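# Place three plates in matching tray pockets

## Task

Set each of the three plates into the gray tray, seated fully down in the pocket whose size fits it; they must stay put on their own without the robot holding them, and at the end the robot must release and move away.

## Robot and tools

Robot: one arm with six revolute joints (waist, shoulder, elbow, wrist pitch, wrist yaw, wrist roll) ending in a suction cup tool. There is only one arm, so every command row is a single list for that arm. The controlled point is the cup point: the middle of the cup's rim (29 mm across) when nothing touches it. The cup points along the cup point's own +z axis. About 7 cm back from the rim the tool body widens to roughly 7 cm radius, so keep clearance there.

Scene frame: origin on the table surface straight below the arm base; +z up; +y is to the left when facing along +x. Positions are metres, orientations are unit quaternions written w first (qw, qx, qy, qz). The base may be slightly tilted, and reported positions get less accurate at long reach. Motions tend to finish a centimetre or more away from the command, usually too low.

Row format (used by every moving tool): 8 plain numbers [x, y, z, qw, qx, qy, qz, suction]. The first seven are an absolute pose target for the cup point in the scene frame, not an offset. The eighth is the suction command from -1 to 1: 1 is full vacuum (about 55 kPa under ambient), a smaller value asks for that fraction, and 0.05 or less switches it off. Suction keeps its last value until changed. To hold an orientation, repeat its quaternion in every row rather than copying the possibly drifted reported one.

execute_actions: argument "actions" is a list with zero or one item. An empty list just returns the current state (a look). An item {"rows": [...], "steps": n} runs up to 15 control steps at 1/30 s each (default 15), one row per step, repeating the last row if rows run out; 1 to 15 rows. An item {"steps": n} with no rows is a wait of up to 300 steps counted from the previous result, so thinking time is included. Optional "pictures" true/false toggles camera images (on by default). A call is rejected, sending nothing, if a target lies more than 0.6 m from the last reported position along any axis of the cup point's frame as reported. Each step the command is clipped to within 70 mm and 16 degrees of the measured pose, and position wins over orientation if both can't be met; after an action ends, the arm only continues to the last clipped pose, so long moves need follow-up commands.

move: "target" is one row as above (absolute pose plus suction, the suction sent at the start). "speed" is the path's top speed in m/s, 0.002 to 0.5, default 0.25; rotation is capped at twice that in rad/s. The path is straight, lasts 0.5 to 10 s (it is cut off at 10 s), takes the shorter rotation, and does not avoid obstacles. The arm can lag, stray or overshoot speed, notably near full extension. It ends when the path is over and the arm is still, or 5 s after. The result adds a move: line with the ending (done, off_target, moving, held, fault) plus the distance to target; limits=paced means the pose was clipped, limits=held means the clearance check blocked some steps (afterwards the arm may jump fast).

wait: "seconds" 0 to 10; the scene runs with no new command and the arm keeps driving toward its current target.

zoom_image: "camera" is one of cam_head_left, cam_head_right, cam_high, cam_low, cam_wrist; "region" is [x0, y0, x1, y1] in image pixels from the top-left, at most 504 by 504. It magnifies the latest image.

read_manual: returns only URDF licence texts; no motion.

finished_scene: "scene" is the number of the scene to close; irreversible, and the result reports success and brings the next task.

Result lines: the state gives end_effector_position and end_effector_quat_wxyz, joint positions in base-to-tool order, and joint torques (offset, scaled and noisy). suction_measured shows vacuum achieved; near 0 means no seal. part_present turns 1 at 0.50 and back to 0 under 0.45. "pose unreachable" and HELD mark steps the clearance check altered or blocked (a mount under the base counts as arm). "Hand target" is where the controller is now steering. MOTOR HOT warns at 75 °C; an OVER-TEMPERATURE FAULT stops the arm (at 90 °C for 10 s; at 100 °C the arm goes limp and drops). Holding loads, even idle, heats motors. Joint limits (rad): waist -2.618 to 3.054, shoulder 0 to 3.142, elbow 0 to 3.142, wrist pitch -1.571 to 1.571, wrist yaw -1.571 to 1.571, wrist roll -2.094 to 2.094.

Gripping: switch suction on and press the full rim against a smooth flat area of a plate, away from holes, seams and edges. Sealed readings settle up to 0.15 below the command and may dip 0.04 before the pump restarts. Under vacuum the cup shortens, so a held plate rides up to about 10 mm nearer the tool. Vacuum can lift a plate even without moving. To release, set it down on its support, switch suction off, then back off at least 15 mm. A cup sealed on the table pins the tool until suction is off.

Cautions: nothing may leave the table. Avoid drops, slips, slamming, hard impacts and strong pressing; faster moves and targets far past a contact press harder, and a blocked arm keeps pushing until given a new command. Loose objects may occasionally be nudged by something else, so check before finishing.

Each tool is called by a JSON object that holds its "api" and its "payload".

## Session

{"api": "execute_actions", "payload": {"actions": []}}

Scene clock: 0.00 s of 7200.00 s.
end_effector_position=(+0.2978, -0.0885, +0.2110) suction_measured=0.00 part_present=0 end_effector_quat_wxyz=(-0.276, +0.660, -0.649, -0.261)
Joint positions: [-0.022  1.68   1.622 -1.506  0.008 -0.013]
Joint velocities: [ 0.012 -0.002 -0.007 -0.022 -0.007  0.037]
Joint torques (N m, as the arm reports them, + toward a larger angle): no reading
Hand target: +0.298, -0.087, +0.213; -0.277, +0.662, -0.646, -0.260

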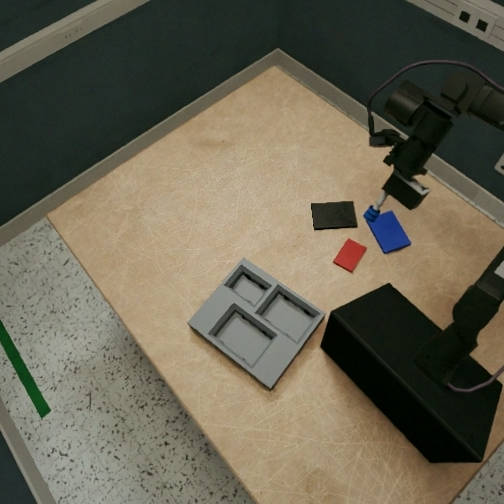

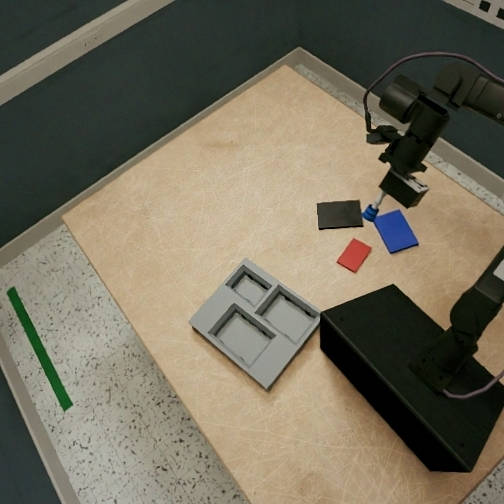

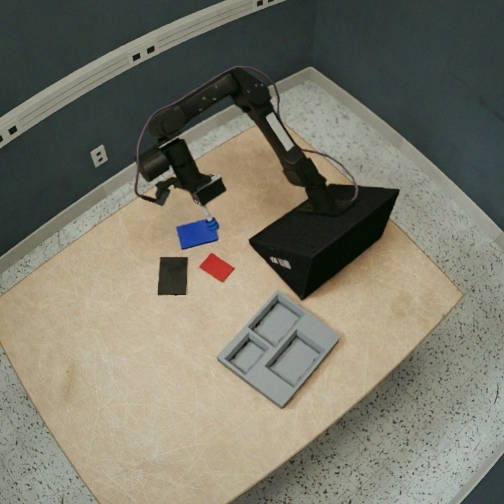

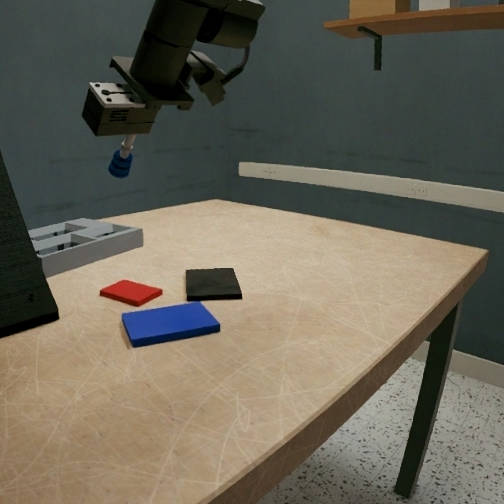

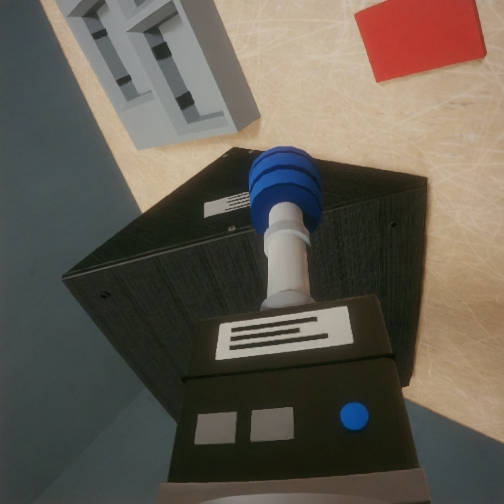

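{"api": "move", "payload": {"target": [0.3,-0.1,0.15,0,0.707,-0.707,0,0]}}

Scene clock: 4.10 s of 7200.00 s.
end_effector_position=(+0.3015, -0.1028, +0.1488) suction_measured=0.00 part_present=0 end_effector_quat_wxyz=(-0.003, +0.701, -0.713, -0.014)
Joint positions: [ 0.303  1.878  1.459 -1.478  0.7    0.475]
Joint velocities: [-0.007 -0.012  0.002 -0.037  0.007 -0.037]
Joint torques (N m, as the arm reports them, + toward a larger angle): [ 7.91 -3.98  3.1   0.16  0.26  0.05]
Hand target: +0.302, -0.100, +0.151; +0.001, +0.709, -0.706, -0.003
Off the commanded pose: 0.003 m, 2 deg.
move: done

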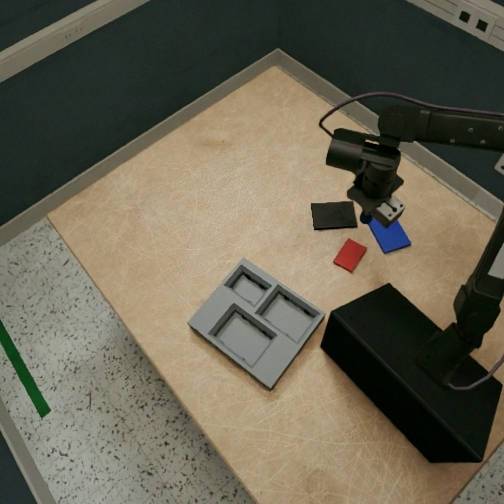

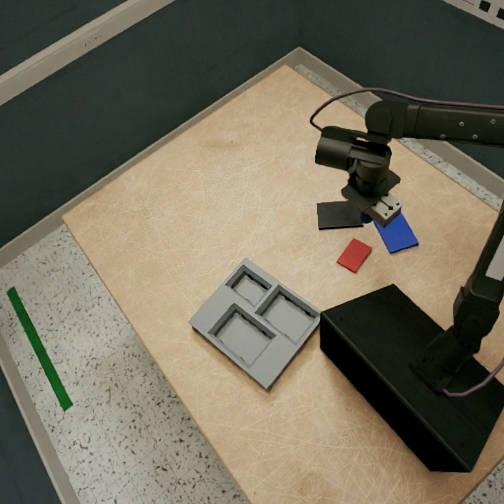

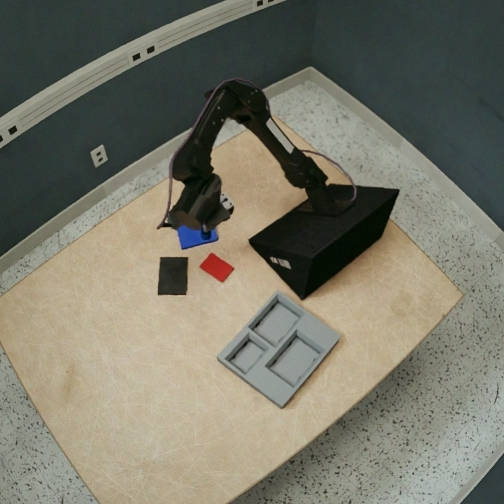

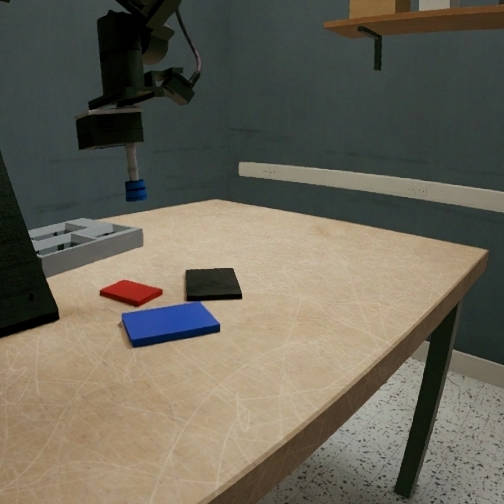

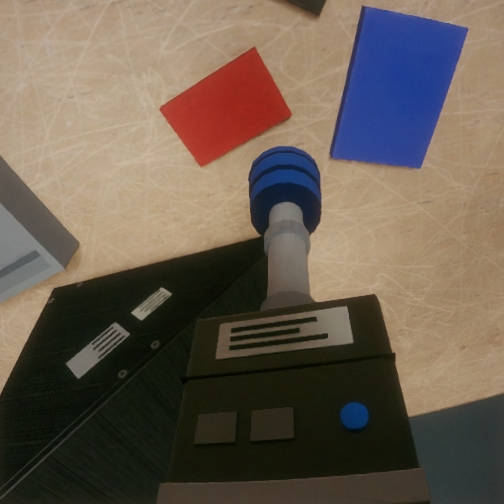

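{"api": "move", "payload": {"target": [0.275,-0.06,0.06,0,0.707,-0.707,0,0]}}

{"api": "move", "payload": {"target": [0.275,0.17,0.12,0,0.707,-0.707,0,0]}}

Scene clock: 8.90 s of 7200.00 s.
end_effector_position=(+0.2759, -0.0581, +0.0614) suction_measured=0.00 part_present=0 end_effector_quat_wxyz=(-0.000, +0.705, -0.709, -0.008)
Joint positions: [ 0.242  1.878  1.054 -1.025  0.732  0.389]
Joint velocities: [ 0.002 -0.002  0.002  0.051 -0.007  0.051]
Joint torques (N m, as the arm reports them, + toward a larger angle): [ 5.92 -4.92  2.37  0.37  0.17 -0.05]
Hand target: +0.276, -0.059, +0.060; +0.001, +0.707, -0.707, -0.000
Off the commanded pose: 0.003 m, 1 deg.
After step 90, 0.57 s passed at rest.
move: done

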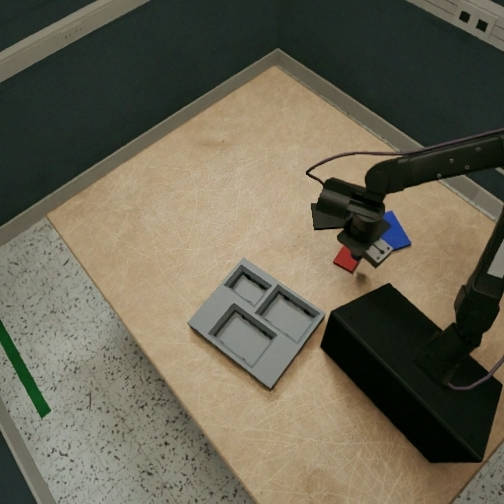

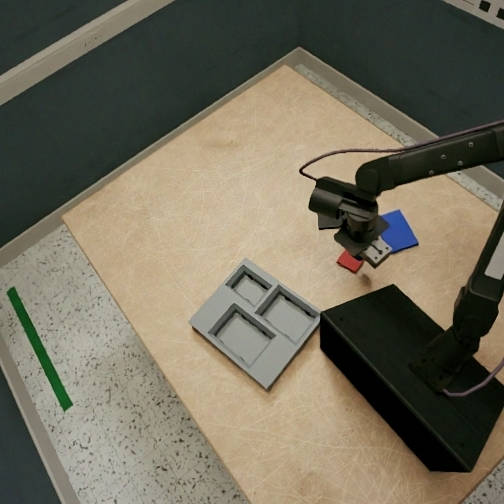

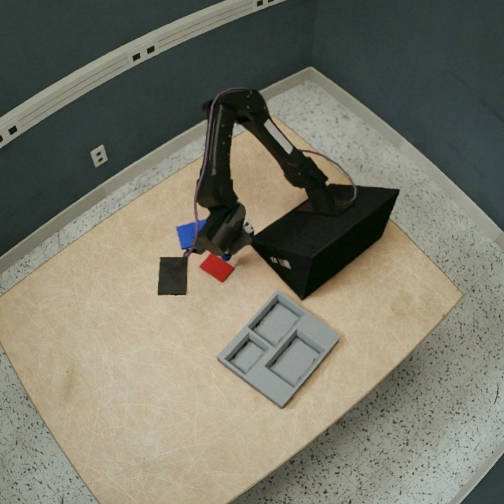

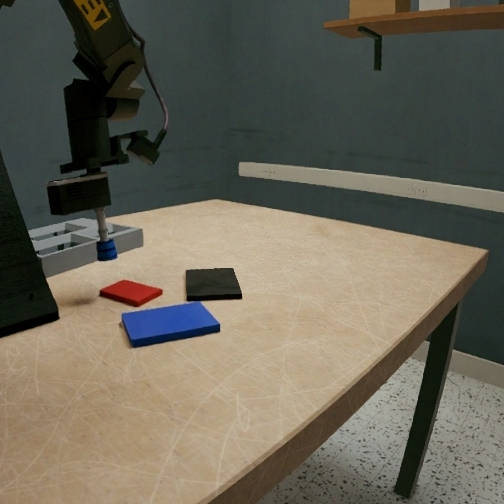

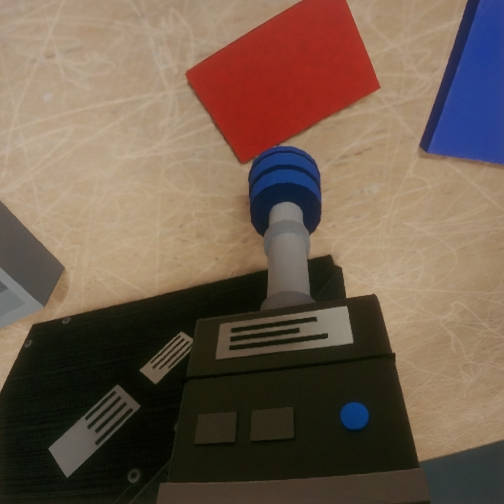

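Scene clock: 10.60 s of 7200.00 s.
end_effector_position=(+0.2770, +0.1675, +0.1156) suction_measured=0.00 part_present=0 end_effector_quat_wxyz=(+0.003, +0.708, -0.706, -0.002)
Joint positions: [ 0.752  2.577  1.637 -1.253  0.515  0.951]
Joint velocities: [-0.017 -0.007 -0.017 -0.066  0.037 -0.081]
Joint torques (N m, as the arm reports them, + toward a larger angle): [ 7.12 -8.98  6.25  0.14 -0.06 -0.03]
Hand target: +0.279, +0.172, +0.122; -0.003, +0.708, -0.707, -0.001
Off the commanded pose: 0.005 m, 0 deg.
move: done

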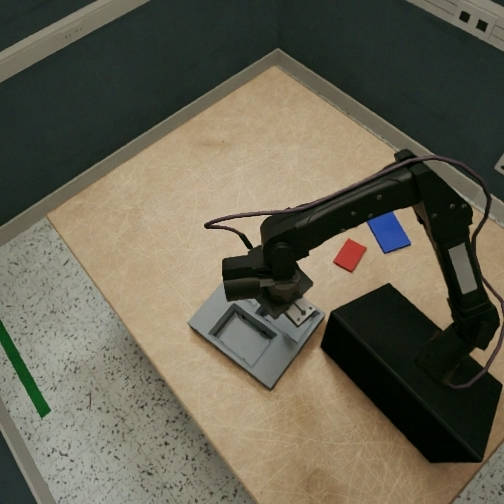

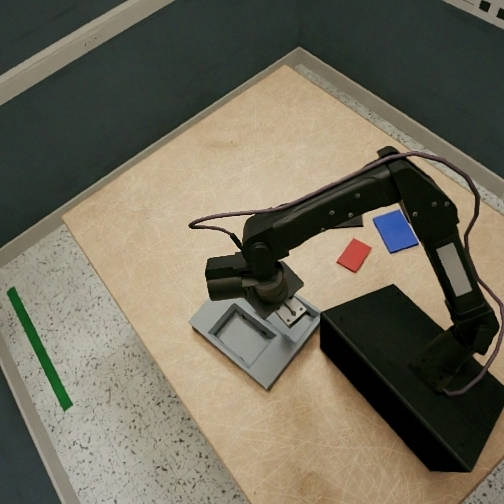

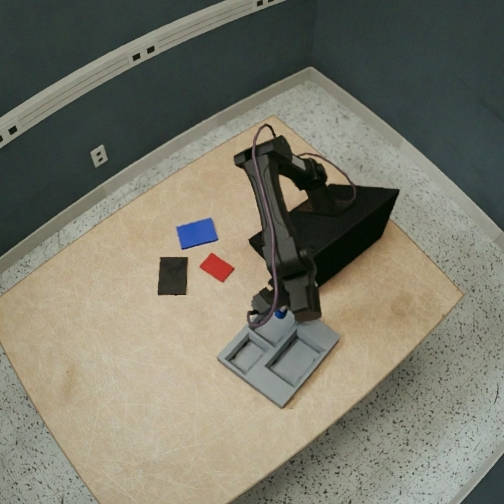

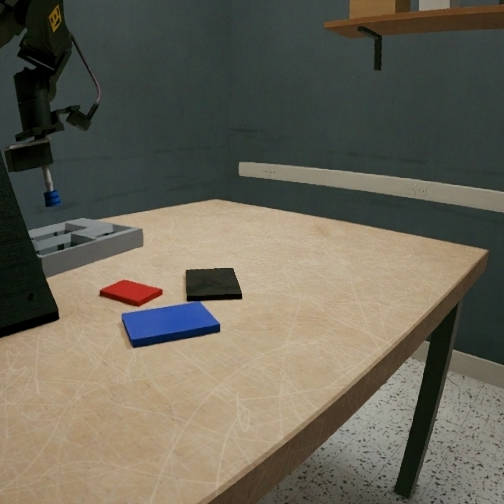

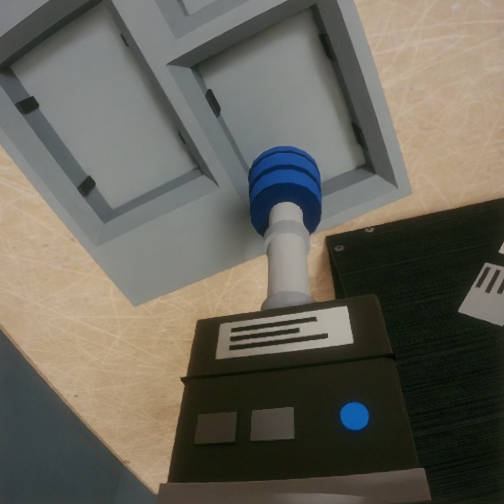

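{"api": "move", "payload": {"target": [0.3125,-0.06,0.045,0,0.866,-0.5,0,0]}}

Scene clock: 28.03 s of 7200.00 s.
end_effector_position=(+0.3033, -0.0619, +0.0354) suction_measured=0.00 part_present=0 end_effector_quat_wxyz=(+0.015, +0.867, -0.497, -0.013)
Joint positions: [ 0.162  2.006  1.147 -0.963  0.767 -0.222]
Joint velocities: [-0.017 -0.012 -0.002 -0.022  0.007 -0.095]
Joint torques (N m, as the arm reports them, + toward a larger angle): [ 7.6  -8.61  2.4   0.31  0.12 -0.04]
Hand target: +0.309, -0.063, +0.043; +0.003, +0.866, -0.501, +0.001
Off the commanded pose: 0.013 m, 2 deg.
After step 90, 12.57 s passed at rest.
move: off_target

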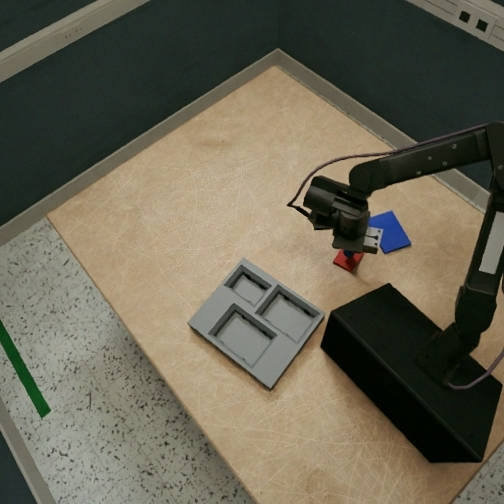

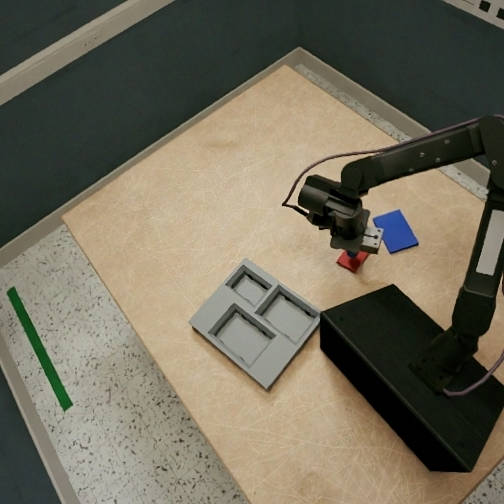

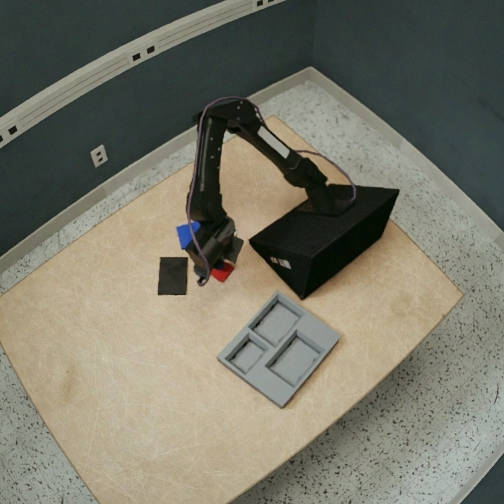

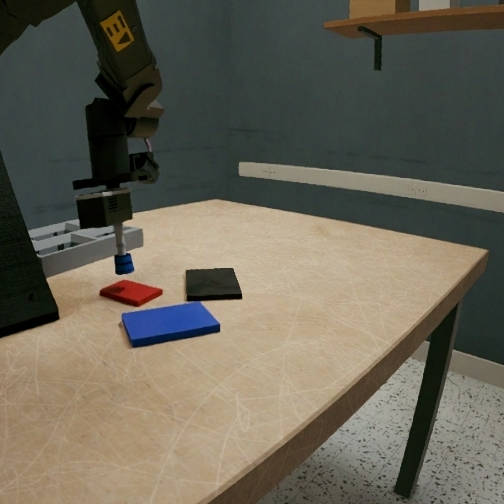

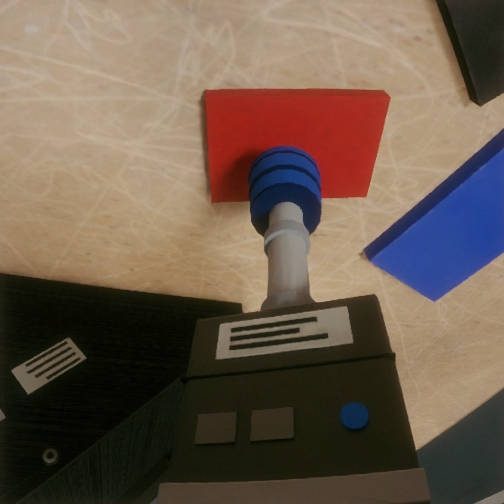

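{"api": "move", "payload": {"target": [0.316,-0.064,0.022,0,0.866,-0.5,0,0], "speed": 0.05}}

{"api": "move", "payload": {"target": [0.315,-0.064,0.008,0,0.866,-0.5,0,1], "speed": 0.03}}

Scene clock: 31.77 s of 7200.00 s.
end_effector_position=(+0.3143, -0.0655, +0.0204) suction_measured=0.00 part_present=0 end_effector_quat_wxyz=(+0.002, +0.864, -0.503, -0.008)
Joint positions: [ 0.11   2.006  1.128 -0.859  0.767 -0.304]
Joint velocities: [-0.017 -0.002  0.007 -0.037 -0.051  0.007]
Joint torques (N m, as the arm reports them, + toward a larger angle): [ 7.34 -6.81  1.96  0.34  0.19 -0.02]
Hand target: +0.316, -0.064, +0.022; +0.001, +0.866, -0.500, -0.000
Off the commanded pose: 0.003 m, 1 deg.
move: done

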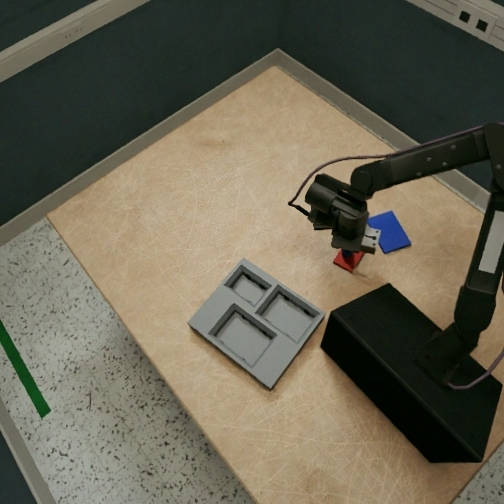

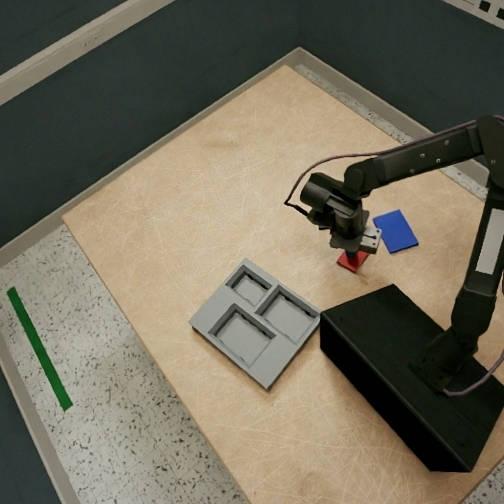

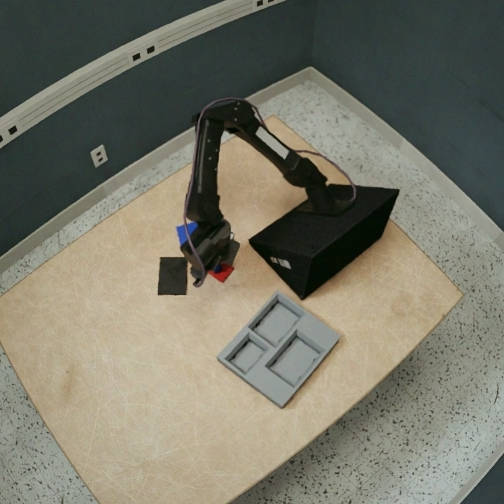

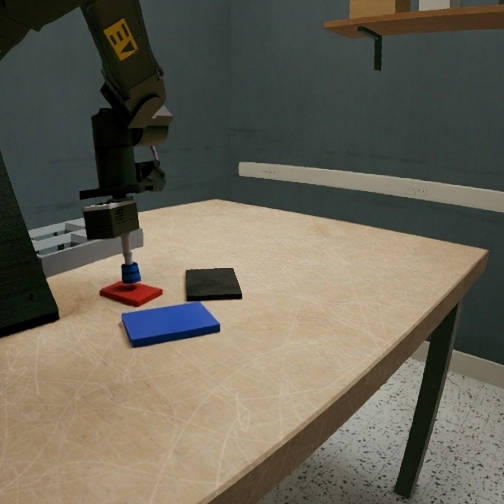

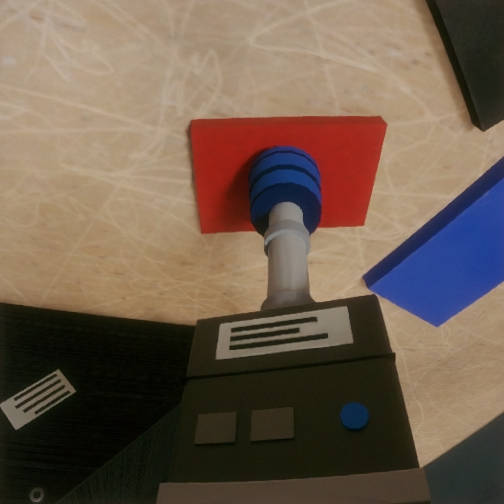

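Scene clock: 32.63 s of 7200.00 s.
end_effector_position=(+0.3145, -0.0676, +0.0085) suction_measured=0.38 part_present=0 end_effector_quat_wxyz=(+0.001, +0.863, -0.505, -0.005)
Joint positions: [ 0.081  2.006  1.094 -0.788  0.774 -0.346]
Joint velocities: [-0.012 -0.012 -0.022  0.051  0.007  0.022]
Joint torques (N m, as the arm reports them, + toward a larger angle): [ 7.1  -5.71  2.31  0.36  0.13 -0.05]
Hand target: +0.315, -0.064, +0.008; +0.000, +0.866, -0.500, -0.000
Off the commanded pose: 0.004 m, 1 deg.
move: done

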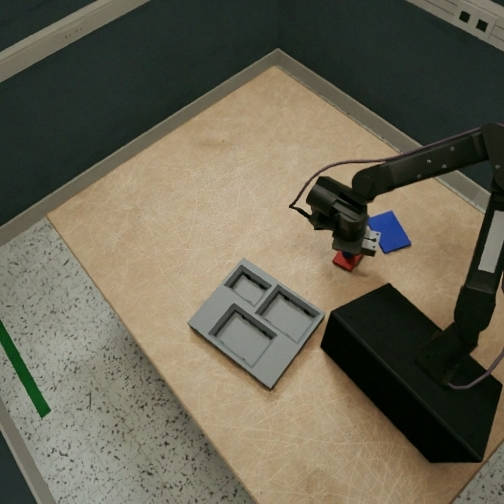

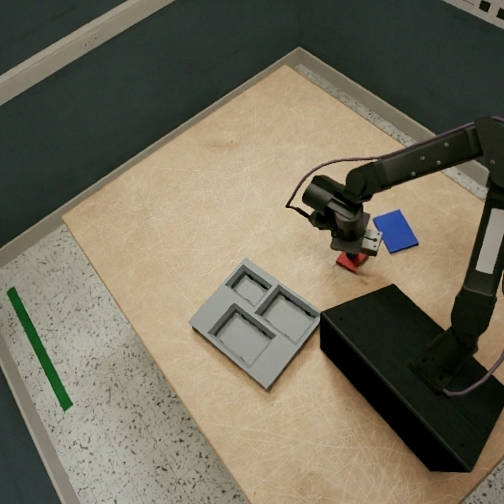

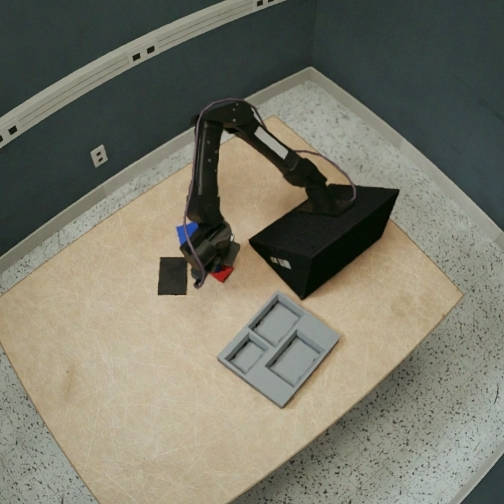

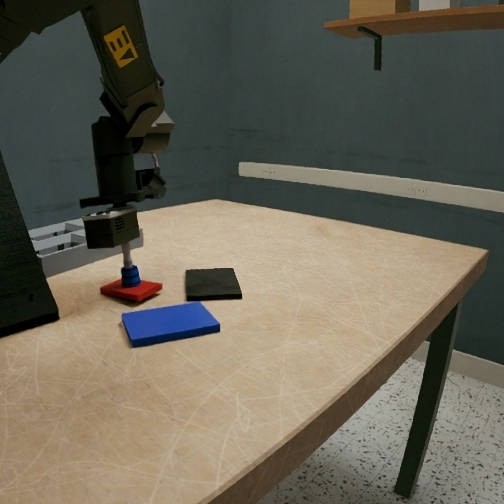

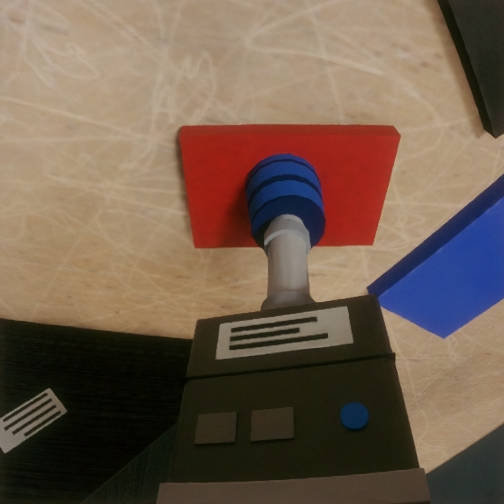

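{"api": "move", "payload": {"target": [0.325,-0.04,0.1,0,0.866,-0.5,0,1], "speed": 0.15}}

{"api": "move", "payload": {"target": [0.385,0.205,0.09,0,0.848,-0.53,0,1], "speed": 0.2}}

Scene clock: 35.57 s of 7200.00 s.
end_effector_position=(+0.3205, -0.0456, +0.0934) suction_measured=0.98 part_present=1 end_effector_quat_wxyz=(+0.004, +0.865, -0.502, -0.004)
Joint positions: [ 0.302  2.048  1.347 -1.207  0.727 -0.053]
Joint velocities: [ 0.002  0.012 -0.007  0.066  0.007  0.007]
Joint torques (N m, as the arm reports them, + toward a larger angle): [ 8.39 -5.39  5.84  0.14  0.02  0.06]
Hand target: +0.325, -0.040, +0.100; -0.002, +0.866, -0.500, +0.000
Off the commanded pose: 0.010 m, 1 deg.
move: done

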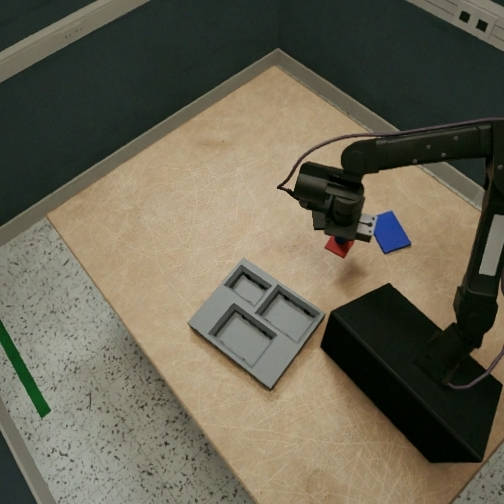

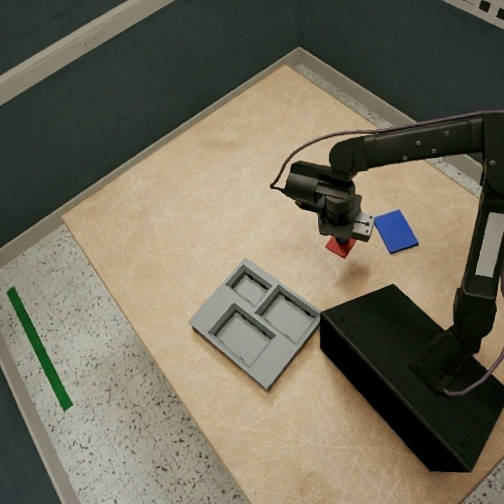

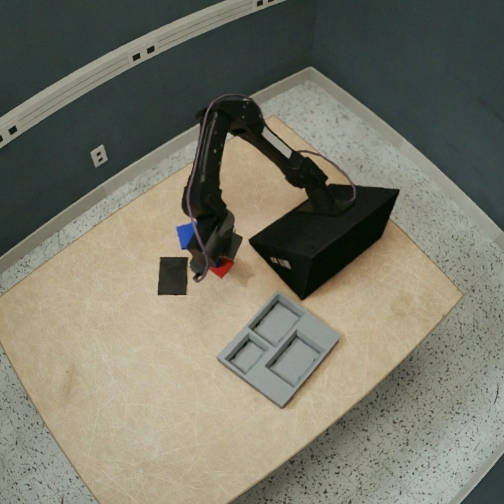

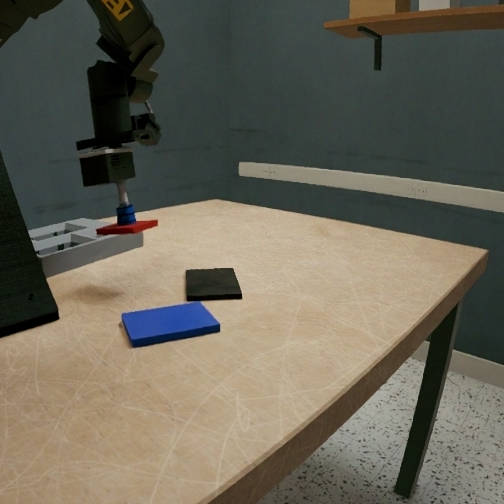

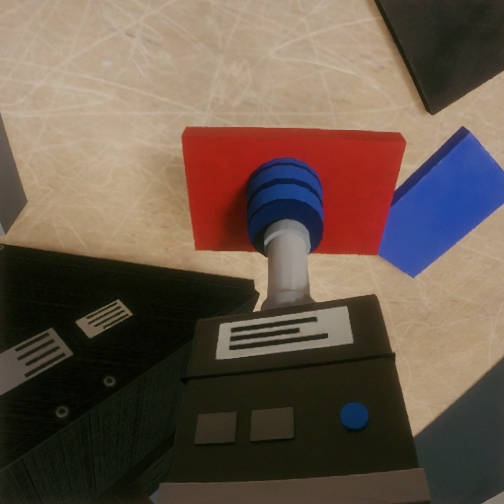

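Scene clock: 37.73 s of 7200.00 s.
end_effector_position=(+0.3888, +0.1978, +0.0821) suction_measured=0.96 part_present=1 end_effector_quat_wxyz=(+0.005, +0.846, -0.532, -0.006)
Joint positions: [ 0.582  3.033  2.416 -1.495  0.603  0.341]
Joint velocities: [-0.022 -0.002 -0.007 -0.066 -0.022 -0.081]
Joint torques (N m, as the arm reports them, + toward a larger angle): [ 10.25 -11.63   6.11   0.11  -0.01   0.03]
Hand target: +0.388, +0.205, +0.091; -0.002, +0.848, -0.530, -0.000
Off the commanded pose: 0.011 m, 1 deg.
move: off_target

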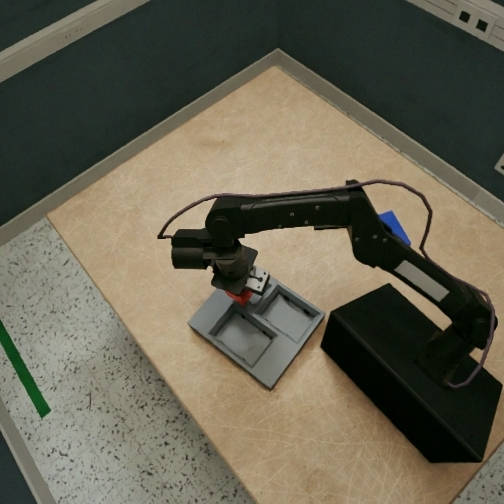

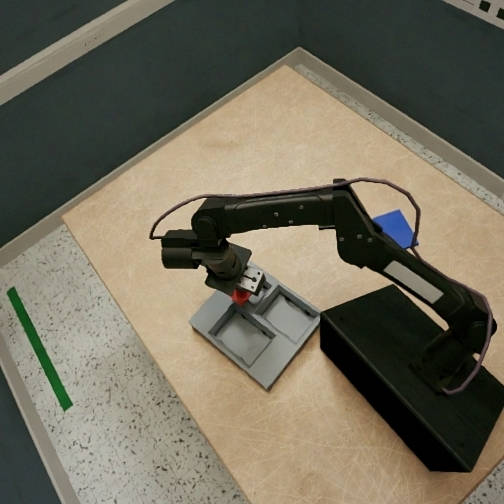

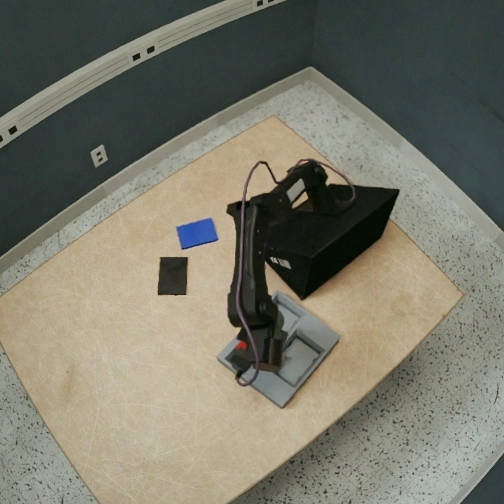

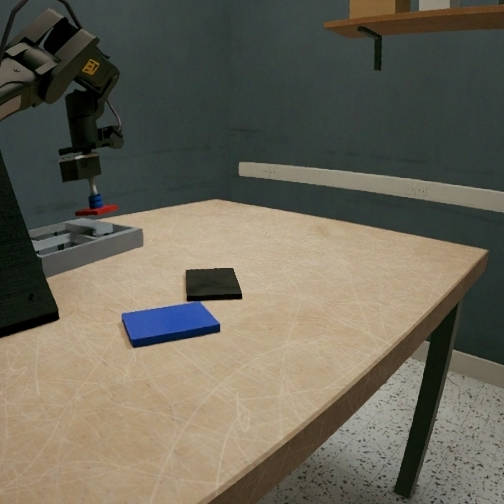

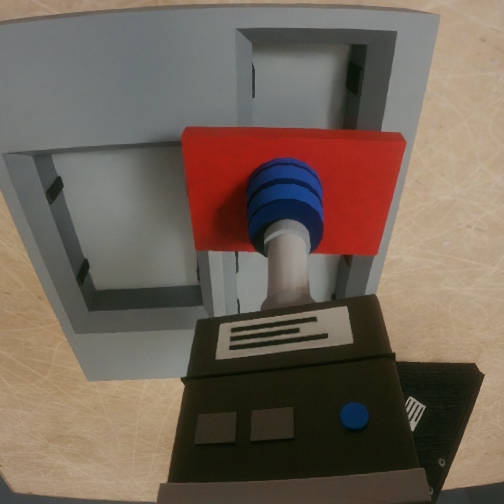

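{"api": "move", "payload": {"target": [0.399,0.194,0.066,0,0.973,0.232,0,1], "speed": 0.4}}

Scene clock: 45.93 s of 7200.00 s.
end_effector_position=(+0.3964, +0.1904, +0.0595) suction_measured=0.98 part_present=1 end_effector_quat_wxyz=(-0.001, +0.974, +0.227, -0.013)
Joint positions: [ 0.534  3.033  2.37  -1.431  0.623 -1.284]
Joint velocities: [ 0.002 -0.002 -0.007  0.051 -0.051 -0.081]
Joint torques (N m, as the arm reports them, + toward a larger angle): [  9.84 -13.53   3.12   0.29   0.22  -0.05]
Hand target: +0.399, +0.194, +0.066; +0.000, +0.973, +0.232, -0.001
Off the commanded pose: 0.008 m, 2 deg.
move: done

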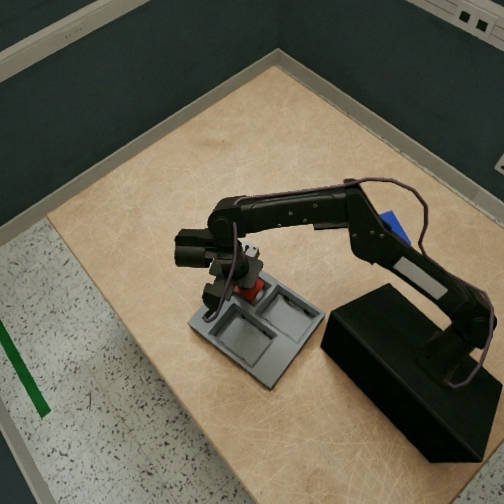

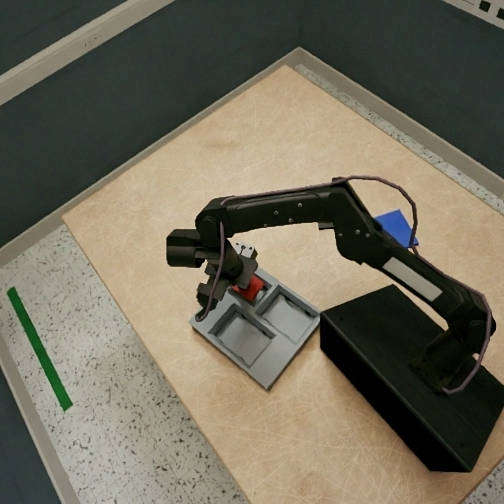

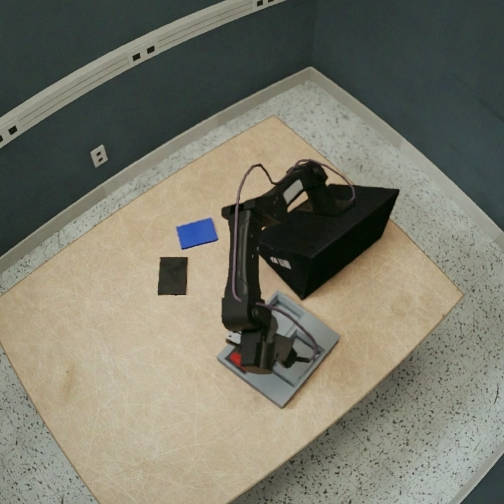

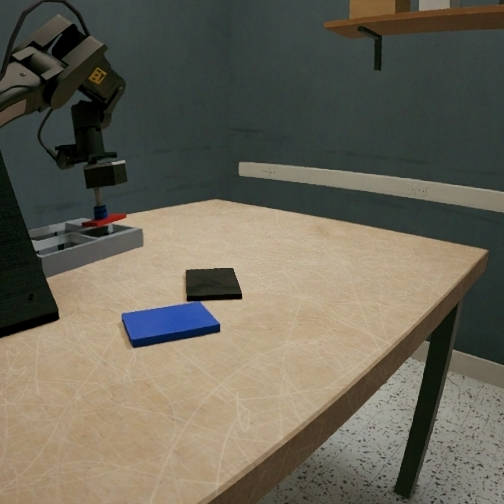

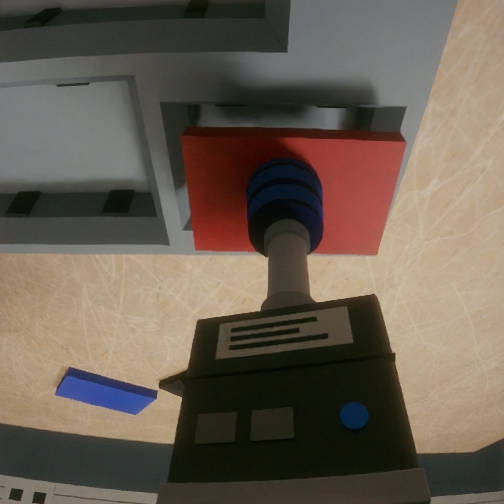

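{"api": "move", "payload": {"target": [0.395,0.193,0.046,0,0.973,0.232,0,1], "speed": 0.04}}

Scene clock: 49.00 s of 7200.00 s.
end_effector_position=(+0.3925, +0.1883, +0.0344) suction_measured=0.96 part_present=1 end_effector_quat_wxyz=(+0.011, +0.973, +0.231, -0.013)
Joint positions: [ 0.512  3.018  2.248 -1.324  0.655 -1.307]
Joint velocities: [ 0.007 -0.012 -0.037  0.051  0.037 -0.11 ]
Joint torques (N m, as the arm reports them, + toward a larger angle): [ 10.2  -14.44   2.84   0.34   0.02  -0.06]
Hand target: +0.395, +0.193, +0.046; +0.001, +0.973, +0.232, -0.001
Off the commanded pose: 0.013 m, 2 deg.
move: off_target

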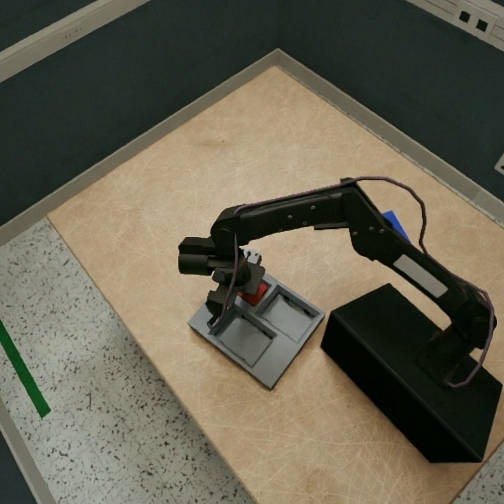

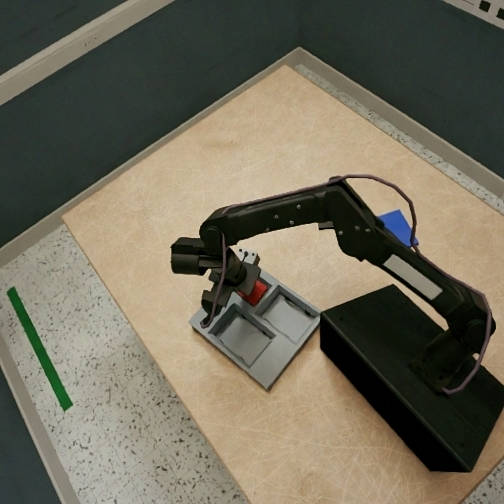

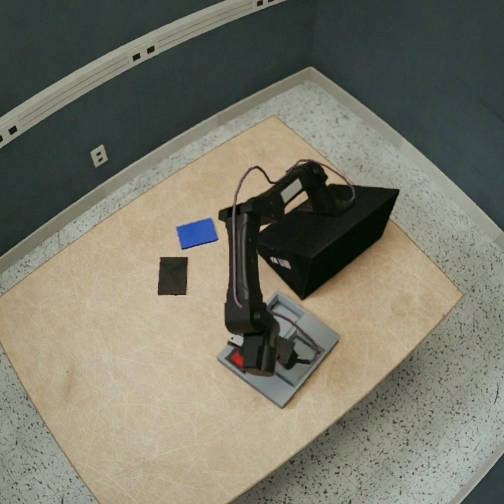

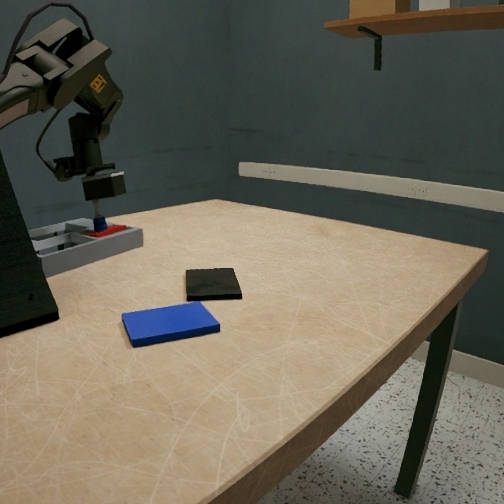

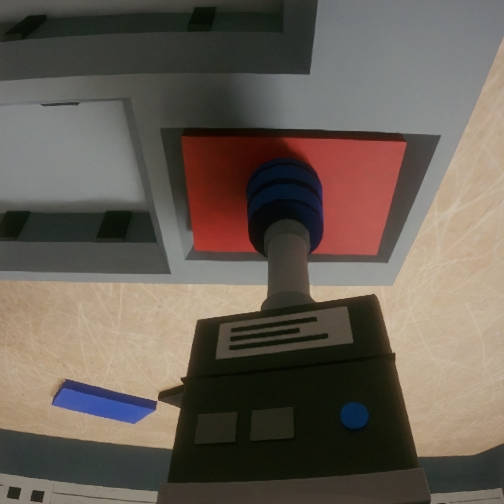

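{"api": "move", "payload": {"target": [0.3985,0.191,0.034,0,0.973,0.232,0,1], "speed": 0.02}}

Scene clock: 51.53 s of 7200.00 s.
end_effector_position=(+0.3956, +0.1858, +0.0233) suction_measured=1.00 part_present=1 end_effector_quat_wxyz=(+0.012, +0.973, +0.231, -0.012)
Joint positions: [ 0.492  3.018  2.221 -1.283  0.666 -1.329]
Joint velocities: [-0.002 -0.002  0.007 -0.007 -0.007 -0.007]
Joint torques (N m, as the arm reports them, + toward a larger angle): [ 10.01 -14.69   2.83   0.44  -0.02  -0.06]
Hand target: +0.399, +0.191, +0.034; +0.000, +0.973, +0.232, -0.000
Off the commanded pose: 0.012 m, 2 deg.
move: off_target

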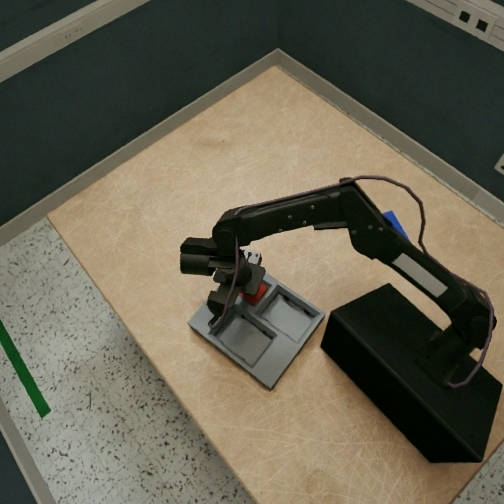

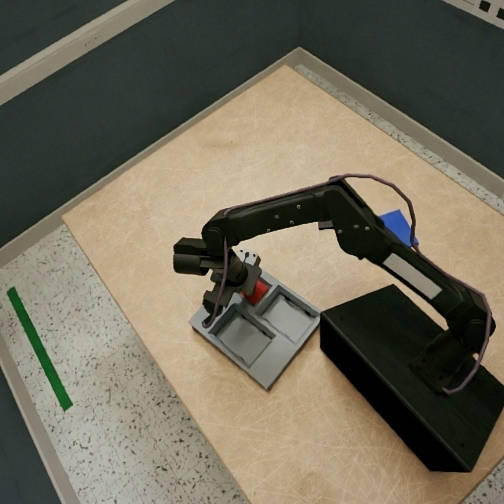

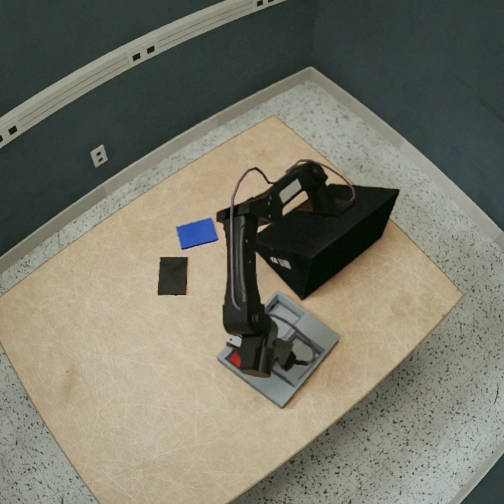

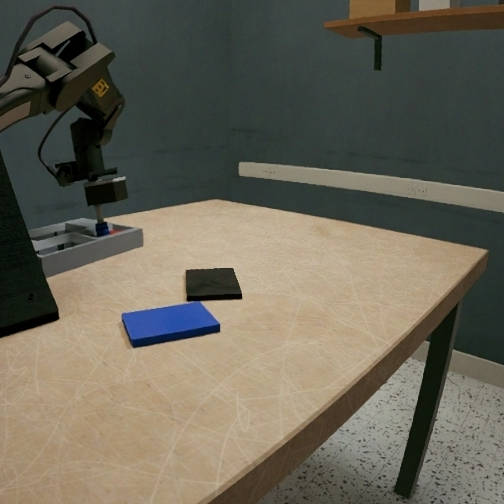

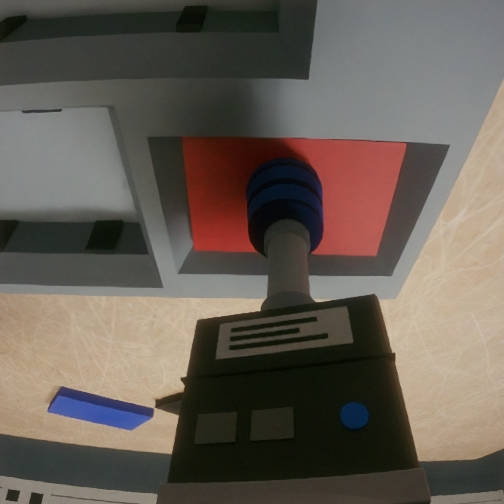

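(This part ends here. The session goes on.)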